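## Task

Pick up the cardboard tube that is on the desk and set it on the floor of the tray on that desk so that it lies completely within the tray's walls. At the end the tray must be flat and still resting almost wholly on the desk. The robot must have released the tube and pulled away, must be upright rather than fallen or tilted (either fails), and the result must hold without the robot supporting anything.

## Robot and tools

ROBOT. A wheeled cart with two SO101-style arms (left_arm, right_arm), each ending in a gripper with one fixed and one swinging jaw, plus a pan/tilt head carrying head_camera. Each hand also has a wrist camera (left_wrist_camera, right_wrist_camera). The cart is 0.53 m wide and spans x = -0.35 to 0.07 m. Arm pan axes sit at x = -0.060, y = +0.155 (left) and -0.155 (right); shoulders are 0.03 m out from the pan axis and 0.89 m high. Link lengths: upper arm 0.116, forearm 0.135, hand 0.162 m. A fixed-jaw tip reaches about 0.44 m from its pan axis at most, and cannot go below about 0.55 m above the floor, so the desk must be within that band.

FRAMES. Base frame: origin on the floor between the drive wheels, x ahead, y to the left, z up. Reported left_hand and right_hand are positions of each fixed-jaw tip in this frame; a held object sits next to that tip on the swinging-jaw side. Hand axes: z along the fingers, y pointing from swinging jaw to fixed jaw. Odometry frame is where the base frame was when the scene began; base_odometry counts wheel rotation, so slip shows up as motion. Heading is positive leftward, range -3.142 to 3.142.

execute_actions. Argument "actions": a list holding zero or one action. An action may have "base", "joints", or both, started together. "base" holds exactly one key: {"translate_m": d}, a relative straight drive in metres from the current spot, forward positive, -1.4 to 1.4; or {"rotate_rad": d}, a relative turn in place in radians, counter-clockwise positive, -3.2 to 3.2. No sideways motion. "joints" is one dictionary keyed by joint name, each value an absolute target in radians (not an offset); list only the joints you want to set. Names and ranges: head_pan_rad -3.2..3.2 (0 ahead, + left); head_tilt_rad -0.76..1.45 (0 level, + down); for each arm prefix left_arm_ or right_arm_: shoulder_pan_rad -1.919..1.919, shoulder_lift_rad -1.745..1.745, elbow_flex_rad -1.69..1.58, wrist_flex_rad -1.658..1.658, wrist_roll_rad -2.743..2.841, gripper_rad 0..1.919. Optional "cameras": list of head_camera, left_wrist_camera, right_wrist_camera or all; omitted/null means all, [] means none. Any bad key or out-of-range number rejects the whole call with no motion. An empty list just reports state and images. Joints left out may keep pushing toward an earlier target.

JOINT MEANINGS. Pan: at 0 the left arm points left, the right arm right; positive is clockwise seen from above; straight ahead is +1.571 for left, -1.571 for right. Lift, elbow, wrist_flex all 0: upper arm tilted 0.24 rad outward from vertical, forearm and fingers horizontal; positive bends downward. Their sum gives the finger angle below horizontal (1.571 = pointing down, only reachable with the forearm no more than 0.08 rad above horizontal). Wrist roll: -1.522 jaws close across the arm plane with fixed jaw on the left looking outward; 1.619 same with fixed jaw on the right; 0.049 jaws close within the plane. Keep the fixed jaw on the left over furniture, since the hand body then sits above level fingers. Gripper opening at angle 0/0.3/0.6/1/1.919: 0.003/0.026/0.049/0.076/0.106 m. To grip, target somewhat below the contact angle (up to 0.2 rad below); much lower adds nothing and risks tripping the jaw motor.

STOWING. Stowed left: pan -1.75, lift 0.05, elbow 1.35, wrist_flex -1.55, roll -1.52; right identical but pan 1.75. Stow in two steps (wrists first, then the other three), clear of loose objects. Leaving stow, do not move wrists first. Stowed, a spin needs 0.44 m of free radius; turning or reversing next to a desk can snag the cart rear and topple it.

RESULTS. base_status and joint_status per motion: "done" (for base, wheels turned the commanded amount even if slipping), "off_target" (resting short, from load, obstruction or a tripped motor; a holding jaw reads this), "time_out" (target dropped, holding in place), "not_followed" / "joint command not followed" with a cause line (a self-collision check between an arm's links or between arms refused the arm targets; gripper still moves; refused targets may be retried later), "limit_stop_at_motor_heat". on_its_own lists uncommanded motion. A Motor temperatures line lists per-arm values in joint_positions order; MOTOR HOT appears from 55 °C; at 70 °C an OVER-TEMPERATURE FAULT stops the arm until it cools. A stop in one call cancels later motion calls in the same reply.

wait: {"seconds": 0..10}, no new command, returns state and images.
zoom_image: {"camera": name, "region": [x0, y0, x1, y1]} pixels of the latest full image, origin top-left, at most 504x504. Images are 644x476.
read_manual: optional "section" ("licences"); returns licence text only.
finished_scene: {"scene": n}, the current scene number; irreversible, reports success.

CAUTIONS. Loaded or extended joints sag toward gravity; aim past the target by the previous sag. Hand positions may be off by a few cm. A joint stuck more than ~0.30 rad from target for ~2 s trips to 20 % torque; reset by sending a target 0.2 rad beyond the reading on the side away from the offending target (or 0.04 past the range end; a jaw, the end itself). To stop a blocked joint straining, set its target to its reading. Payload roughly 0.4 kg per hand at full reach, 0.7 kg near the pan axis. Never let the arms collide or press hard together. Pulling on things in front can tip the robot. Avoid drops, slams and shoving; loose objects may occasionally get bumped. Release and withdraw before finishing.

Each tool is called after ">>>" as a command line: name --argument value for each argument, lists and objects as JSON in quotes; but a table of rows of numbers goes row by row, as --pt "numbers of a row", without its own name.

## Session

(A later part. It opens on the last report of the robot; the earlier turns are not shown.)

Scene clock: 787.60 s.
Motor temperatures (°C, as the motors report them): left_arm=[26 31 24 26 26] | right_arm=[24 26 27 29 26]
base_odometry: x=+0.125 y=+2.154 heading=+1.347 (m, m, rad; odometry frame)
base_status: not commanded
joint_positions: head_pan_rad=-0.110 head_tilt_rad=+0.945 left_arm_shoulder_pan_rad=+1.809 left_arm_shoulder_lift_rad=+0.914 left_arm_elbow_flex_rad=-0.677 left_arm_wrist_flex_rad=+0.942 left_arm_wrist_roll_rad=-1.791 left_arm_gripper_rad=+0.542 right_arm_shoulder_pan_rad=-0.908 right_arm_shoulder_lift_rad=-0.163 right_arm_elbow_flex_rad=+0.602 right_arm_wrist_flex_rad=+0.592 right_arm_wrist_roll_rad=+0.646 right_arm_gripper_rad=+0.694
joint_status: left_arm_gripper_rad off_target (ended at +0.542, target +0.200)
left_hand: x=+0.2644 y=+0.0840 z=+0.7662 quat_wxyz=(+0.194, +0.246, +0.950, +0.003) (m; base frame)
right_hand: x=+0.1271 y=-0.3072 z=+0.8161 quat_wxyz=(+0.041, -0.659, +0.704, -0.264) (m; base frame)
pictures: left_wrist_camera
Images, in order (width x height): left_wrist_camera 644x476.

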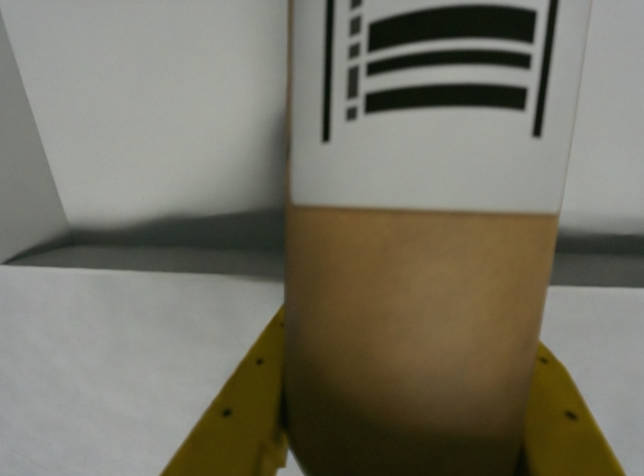

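Held. Lift and roll CW.

>>> execute_actions --actions '[{"joints":{"left_arm_shoulder_lift_rad":0.80,"left_arm_elbow_flex_rad":-0.98,"left_arm_wrist_flex_rad":1.32,"left_arm_wrist_roll_rad":-2.69}}]' --cameras '["head_camera"]'

Scene clock: 790.50 s.
Motor temperatures (°C, as the motors report them): left_arm=[26 31 24 26 26] | right_arm=[24 26 27 29 26]
base_odometry: x=+0.125 y=+2.154 heading=+1.347 (m, m, rad; odometry frame)
base_status: not commanded
joint_positions: head_pan_rad=-0.110 head_tilt_rad=+0.945 left_arm_shoulder_pan_rad=+1.809 left_arm_shoulder_lift_rad=+0.860 left_arm_elbow_flex_rad=-0.936 left_arm_wrist_flex_rad=+1.315 left_arm_wrist_roll_rad=-2.680 left_arm_gripper_rad=+0.568 right_arm_shoulder_pan_rad=-0.908 right_arm_shoulder_lift_rad=-0.163 right_arm_elbow_flex_rad=+0.602 right_arm_wrist_flex_rad=+0.592 right_arm_wrist_roll_rad=+0.646 right_arm_gripper_rad=+0.694
joint_status: all done
left_hand: x=+0.2587 y=+0.0810 z=+0.8121 quat_wxyz=(+0.148, +0.634, +0.756, +0.073) (m; base frame)
right_hand: x=+0.1271 y=-0.3072 z=+0.8161 quat_wxyz=(+0.041, -0.659, +0.704, -0.264) (m; base frame)
pictures: head_camera
Images, in order (width x height): head_camera 644x476.

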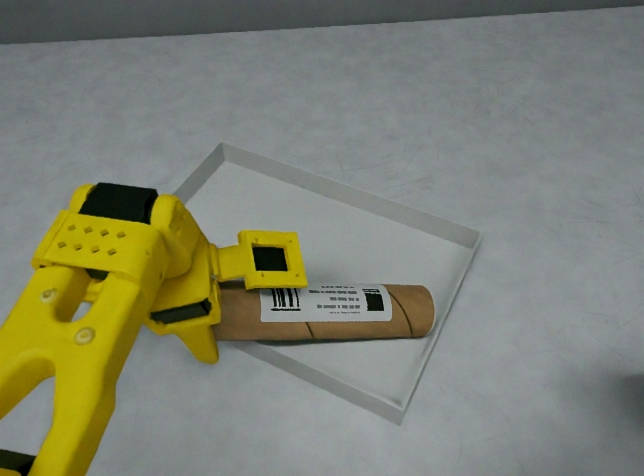

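>>> execute_actions --actions '[{"joints":{"left_arm_shoulder_pan_rad":1.71}}]' --cameras '[]'

>>> execute_actions --actions '[{"joints":{"left_arm_shoulder_lift_rad":0.87,"left_arm_elbow_flex_rad":-0.76,"left_arm_wrist_flex_rad":1.03}}]' --cameras '["head_camera"]'

Scene clock: 793.23 s.
Motor temperatures (°C, as the motors report them): left_arm=[26 31 24 26 26] | right_arm=[24 26 27 29 26]
base_odometry: x=+0.125 y=+2.154 heading=+1.347 (m, m, rad; odometry frame)
base_status: not commanded
joint_positions: head_pan_rad=-0.110 head_tilt_rad=+0.945 left_arm_shoulder_pan_rad=+1.718 left_arm_shoulder_lift_rad=+0.860 left_arm_elbow_flex_rad=-0.936 left_arm_wrist_flex_rad=+1.315 left_arm_wrist_roll_rad=-2.680 left_arm_gripper_rad=+0.568 right_arm_shoulder_pan_rad=-0.908 right_arm_shoulder_lift_rad=-0.163 right_arm_elbow_flex_rad=+0.602 right_arm_wrist_flex_rad=+0.592 right_arm_wrist_roll_rad=+0.646 right_arm_gripper_rad=+0.694
joint_status: all done
left_hand: x=+0.2641 y=+0.1101 z=+0.8121 quat_wxyz=(+0.144, +0.599, +0.783, +0.080) (m; base frame)
right_hand: x=+0.1271 y=-0.3072 z=+0.8161 quat_wxyz=(+0.041, -0.659, +0.704, -0.264) (m; base frame)
pictures: none
No camera images: the call's "cameras" was empty. Leave "cameras" out to get every camera's image.

Scene clock: 794.20 s.
Motor temperatures (°C, as the motors report them): left_arm=[26 31 24 26 26] | right_arm=[24 26 27 29 26]
base_odometry: x=+0.125 y=+2.154 heading=+1.347 (m, m, rad; odometry frame)
base_status: not commanded
joint_positions: head_pan_rad=-0.110 head_tilt_rad=+0.945 left_arm_shoulder_pan_rad=+1.718 left_arm_shoulder_lift_rad=+0.891 left_arm_elbow_flex_rad=-0.758 left_arm_wrist_flex_rad=+1.040 left_arm_wrist_roll_rad=-2.680 left_arm_gripper_rad=+0.569 right_arm_shoulder_pan_rad=-0.908 right_arm_shoulder_lift_rad=-0.163 right_arm_elbow_flex_rad=+0.602 right_arm_wrist_flex_rad=+0.592 right_arm_wrist_roll_rad=+0.646 right_arm_gripper_rad=+0.694
joint_status: all done
left_hand: x=+0.2755 y=+0.1084 z=+0.7850 quat_wxyz=(+0.173, +0.595, +0.779, +0.096) (m; base frame)
right_hand: x=+0.1271 y=-0.3072 z=+0.8161 quat_wxyz=(+0.041, -0.659, +0.704, -0.264) (m; base frame)
pictures: head_camera
Images, in order (width x height): head_camera 644x476.

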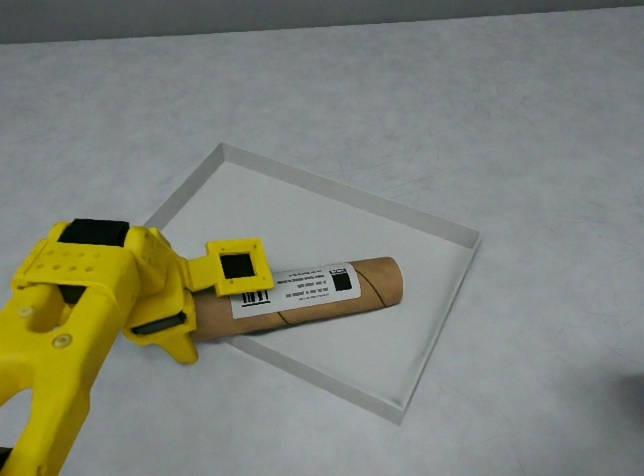

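>>> execute_actions --actions '[{"joints":{"left_arm_shoulder_lift_rad":0.97,"left_arm_wrist_flex_rad":0.82}}]' --cameras '["head_camera"]'

Scene clock: 798.47 s.
Motor temperatures (°C, as the motors report them): left_arm=[26 31 24 26 26] | right_arm=[24 26 27 29 26]
base_odometry: x=+0.125 y=+2.154 heading=+1.347 (m, m, rad; odometry frame)
base_status: not commanded
joint_positions: head_pan_rad=-0.110 head_tilt_rad=+0.945 left_arm_shoulder_pan_rad=+1.718 left_arm_shoulder_lift_rad=+0.977 left_arm_elbow_flex_rad=-0.758 left_arm_wrist_flex_rad=+0.829 left_arm_wrist_roll_rad=-2.680 left_arm_gripper_rad=+0.568 right_arm_shoulder_pan_rad=-0.908 right_arm_shoulder_lift_rad=-0.163 right_arm_elbow_flex_rad=+0.602 right_arm_wrist_flex_rad=+0.592 right_arm_wrist_roll_rad=+0.646 right_arm_gripper_rad=+0.694
joint_status: all done
left_hand: x=+0.2952 y=+0.1055 z=+0.7741 quat_wxyz=(+0.226, +0.587, +0.767, +0.125) (m; base frame)
right_hand: x=+0.1271 y=-0.3072 z=+0.8161 quat_wxyz=(+0.041, -0.659, +0.704, -0.264) (m; base frame)
pictures: head_camera
Images, in order (width x height): head_camera 644x476.

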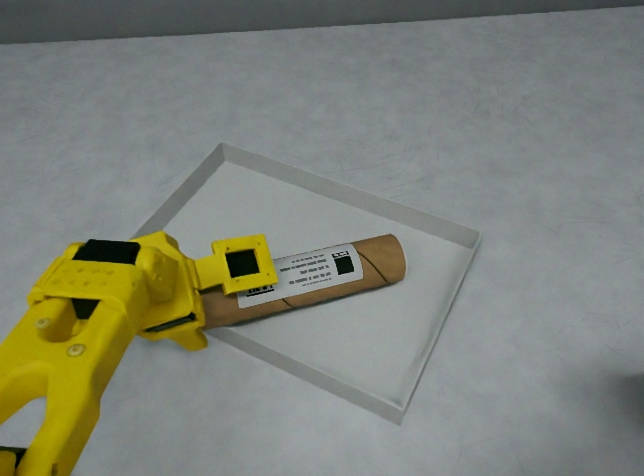

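>>> execute_actions --actions '[{"joints":{"left_arm_gripper_rad":1.0}}]' --cameras '[]'

>>> execute_actions --actions '[{"joints":{"left_arm_shoulder_lift_rad":0.75,"left_arm_elbow_flex_rad":-1.1,"left_arm_wrist_flex_rad":1.35}}]' --cameras '["head_camera"]'

Scene clock: 801.37 s.
Motor temperatures (°C, as the motors report them): left_arm=[26 31 24 26 26] | right_arm=[24 26 27 29 26]
base_odometry: x=+0.125 y=+2.154 heading=+1.347 (m, m, rad; odometry frame)
base_status: not commanded
joint_positions: head_pan_rad=-0.110 head_tilt_rad=+0.945 left_arm_shoulder_pan_rad=+1.718 left_arm_shoulder_lift_rad=+0.992 left_arm_elbow_flex_rad=-0.758 left_arm_wrist_flex_rad=+0.827 left_arm_wrist_roll_rad=-2.680 left_arm_gripper_rad=+0.986 right_arm_shoulder_pan_rad=-0.908 right_arm_shoulder_lift_rad=-0.163 right_arm_elbow_flex_rad=+0.602 right_arm_wrist_flex_rad=+0.592 right_arm_wrist_roll_rad=+0.646 right_arm_gripper_rad=+0.694
joint_status: all done
left_hand: x=+0.2935 y=+0.1057 z=+0.7692 quat_wxyz=(+0.221, +0.588, +0.769, +0.122) (m; base frame)
right_hand: x=+0.1271 y=-0.3072 z=+0.8161 quat_wxyz=(+0.041, -0.659, +0.704, -0.264) (m; base frame)
pictures: none
No camera images: the call's "cameras" was empty. Leave "cameras" out to get every camera's image.

Scene clock: 802.53 s.
Motor temperatures (°C, as the motors report them): left_arm=[26 31 24 26 26] | right_arm=[24 26 27 29 26]
base_odometry: x=+0.125 y=+2.154 heading=+1.347 (m, m, rad; odometry frame)
base_status: not commanded
joint_positions: head_pan_rad=-0.110 head_tilt_rad=+0.945 left_arm_shoulder_pan_rad=+1.718 left_arm_shoulder_lift_rad=+0.802 left_arm_elbow_flex_rad=-1.059 left_arm_wrist_flex_rad=+1.344 left_arm_wrist_roll_rad=-2.680 left_arm_gripper_rad=+0.988 right_arm_shoulder_pan_rad=-0.908 right_arm_shoulder_lift_rad=-0.163 right_arm_elbow_flex_rad=+0.602 right_arm_wrist_flex_rad=+0.592 right_arm_wrist_roll_rad=+0.646 right_arm_gripper_rad=+0.694
joint_status: all done
left_hand: x=+0.2777 y=+0.1081 z=+0.8526 quat_wxyz=(+0.209, +0.590, +0.771, +0.116) (m; base frame)
right_hand: x=+0.1271 y=-0.3072 z=+0.8161 quat_wxyz=(+0.041, -0.659, +0.704, -0.264) (m; base frame)
pictures: head_camera
Images, in order (width x height): head_camera 644x476.

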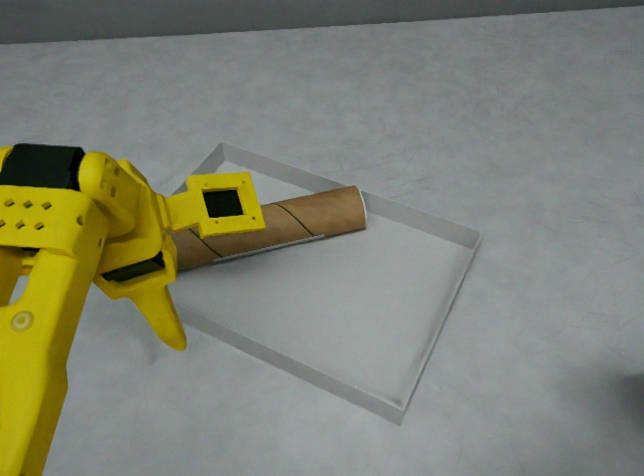

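>>> execute_actions --actions '[{"joints":{"left_arm_shoulder_pan_rad":1.0,"left_arm_shoulder_lift_rad":0.2,"left_arm_elbow_flex_rad":0.3,"left_arm_wrist_flex_rad":0.5,"left_arm_wrist_roll_rad":-1.52}}]' --cameras '["head_camera"]'

Scene clock: 805.87 s.
Motor temperatures (°C, as the motors report them): left_arm=[26 31 24 26 26] | right_arm=[24 26 27 29 26]
base_odometry: x=+0.125 y=+2.154 heading=+1.347 (m, m, rad; odometry frame)
base_status: not commanded
joint_positions: head_pan_rad=-0.110 head_tilt_rad=+0.945 left_arm_shoulder_pan_rad=+1.008 left_arm_shoulder_lift_rad=+0.242 left_arm_elbow_flex_rad=+0.303 left_arm_wrist_flex_rad=+0.513 left_arm_wrist_roll_rad=-1.530 left_arm_gripper_rad=+0.988 right_arm_shoulder_pan_rad=-0.908 right_arm_shoulder_lift_rad=-0.163 right_arm_elbow_flex_rad=+0.602 right_arm_wrist_flex_rad=+0.592 right_arm_wrist_roll_rad=+0.646 right_arm_gripper_rad=+0.694
joint_status: all done
left_hand: x=+0.1737 y=+0.3115 z=+0.7910 quat_wxyz=(+0.243, -0.265, +0.930, +0.071) (m; base frame)
right_hand: x=+0.1271 y=-0.3072 z=+0.8161 quat_wxyz=(+0.041, -0.659, +0.704, -0.264) (m; base frame)
pictures: head_camera
Images, in order (width x height): head_camera 644x476.

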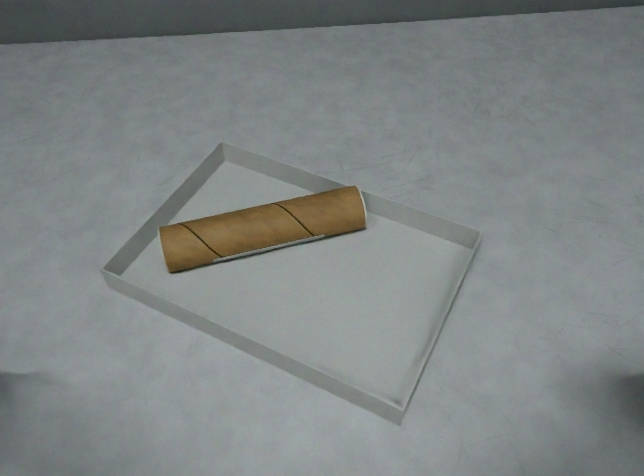

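Tube is inside. Back away.

>>> execute_actions --actions '[{"base":{"translate_m":-0.4}}]' --cameras '["head_camera"]'

>>> finished_scene --scene 1

Scene clock: 810.23 s.
Motor temperatures (°C, as the motors report them): left_arm=[26 31 24 26 26] | right_arm=[24 26 27 29 26]
base_odometry: x=+0.041 y=+1.763 heading=+1.353 (m, m, rad; odometry frame)
base_status: done
joint_positions: head_pan_rad=-0.110 head_tilt_rad=+0.945 left_arm_shoulder_pan_rad=+1.006 left_arm_shoulder_lift_rad=+0.242 left_arm_elbow_flex_rad=+0.303 left_arm_wrist_flex_rad=+0.513 left_arm_wrist_roll_rad=-1.530 left_arm_gripper_rad=+0.988 right_arm_shoulder_pan_rad=-0.905 right_arm_shoulder_lift_rad=-0.165 right_arm_elbow_flex_rad=+0.602 right_arm_wrist_flex_rad=+0.592 right_arm_wrist_roll_rad=+0.646 right_arm_gripper_rad=+0.694
joint_status: not commanded
left_hand: x=+0.1735 y=+0.3119 z=+0.7910 quat_wxyz=(+0.243, -0.266, +0.930, +0.072) (m; base frame)
right_hand: x=+0.1267 y=-0.3078 z=+0.8164 quat_wxyz=(+0.041, -0.658, +0.704, -0.264) (m; base frame)
pictures: head_camera
Images, in order (width x height): head_camera 644x476.

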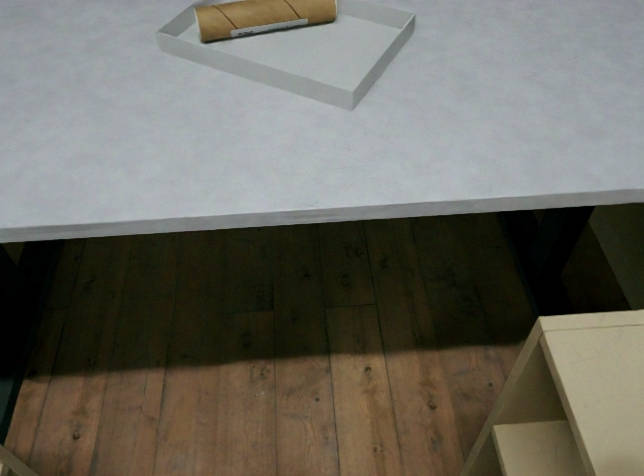

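The scene is finished: the task was done.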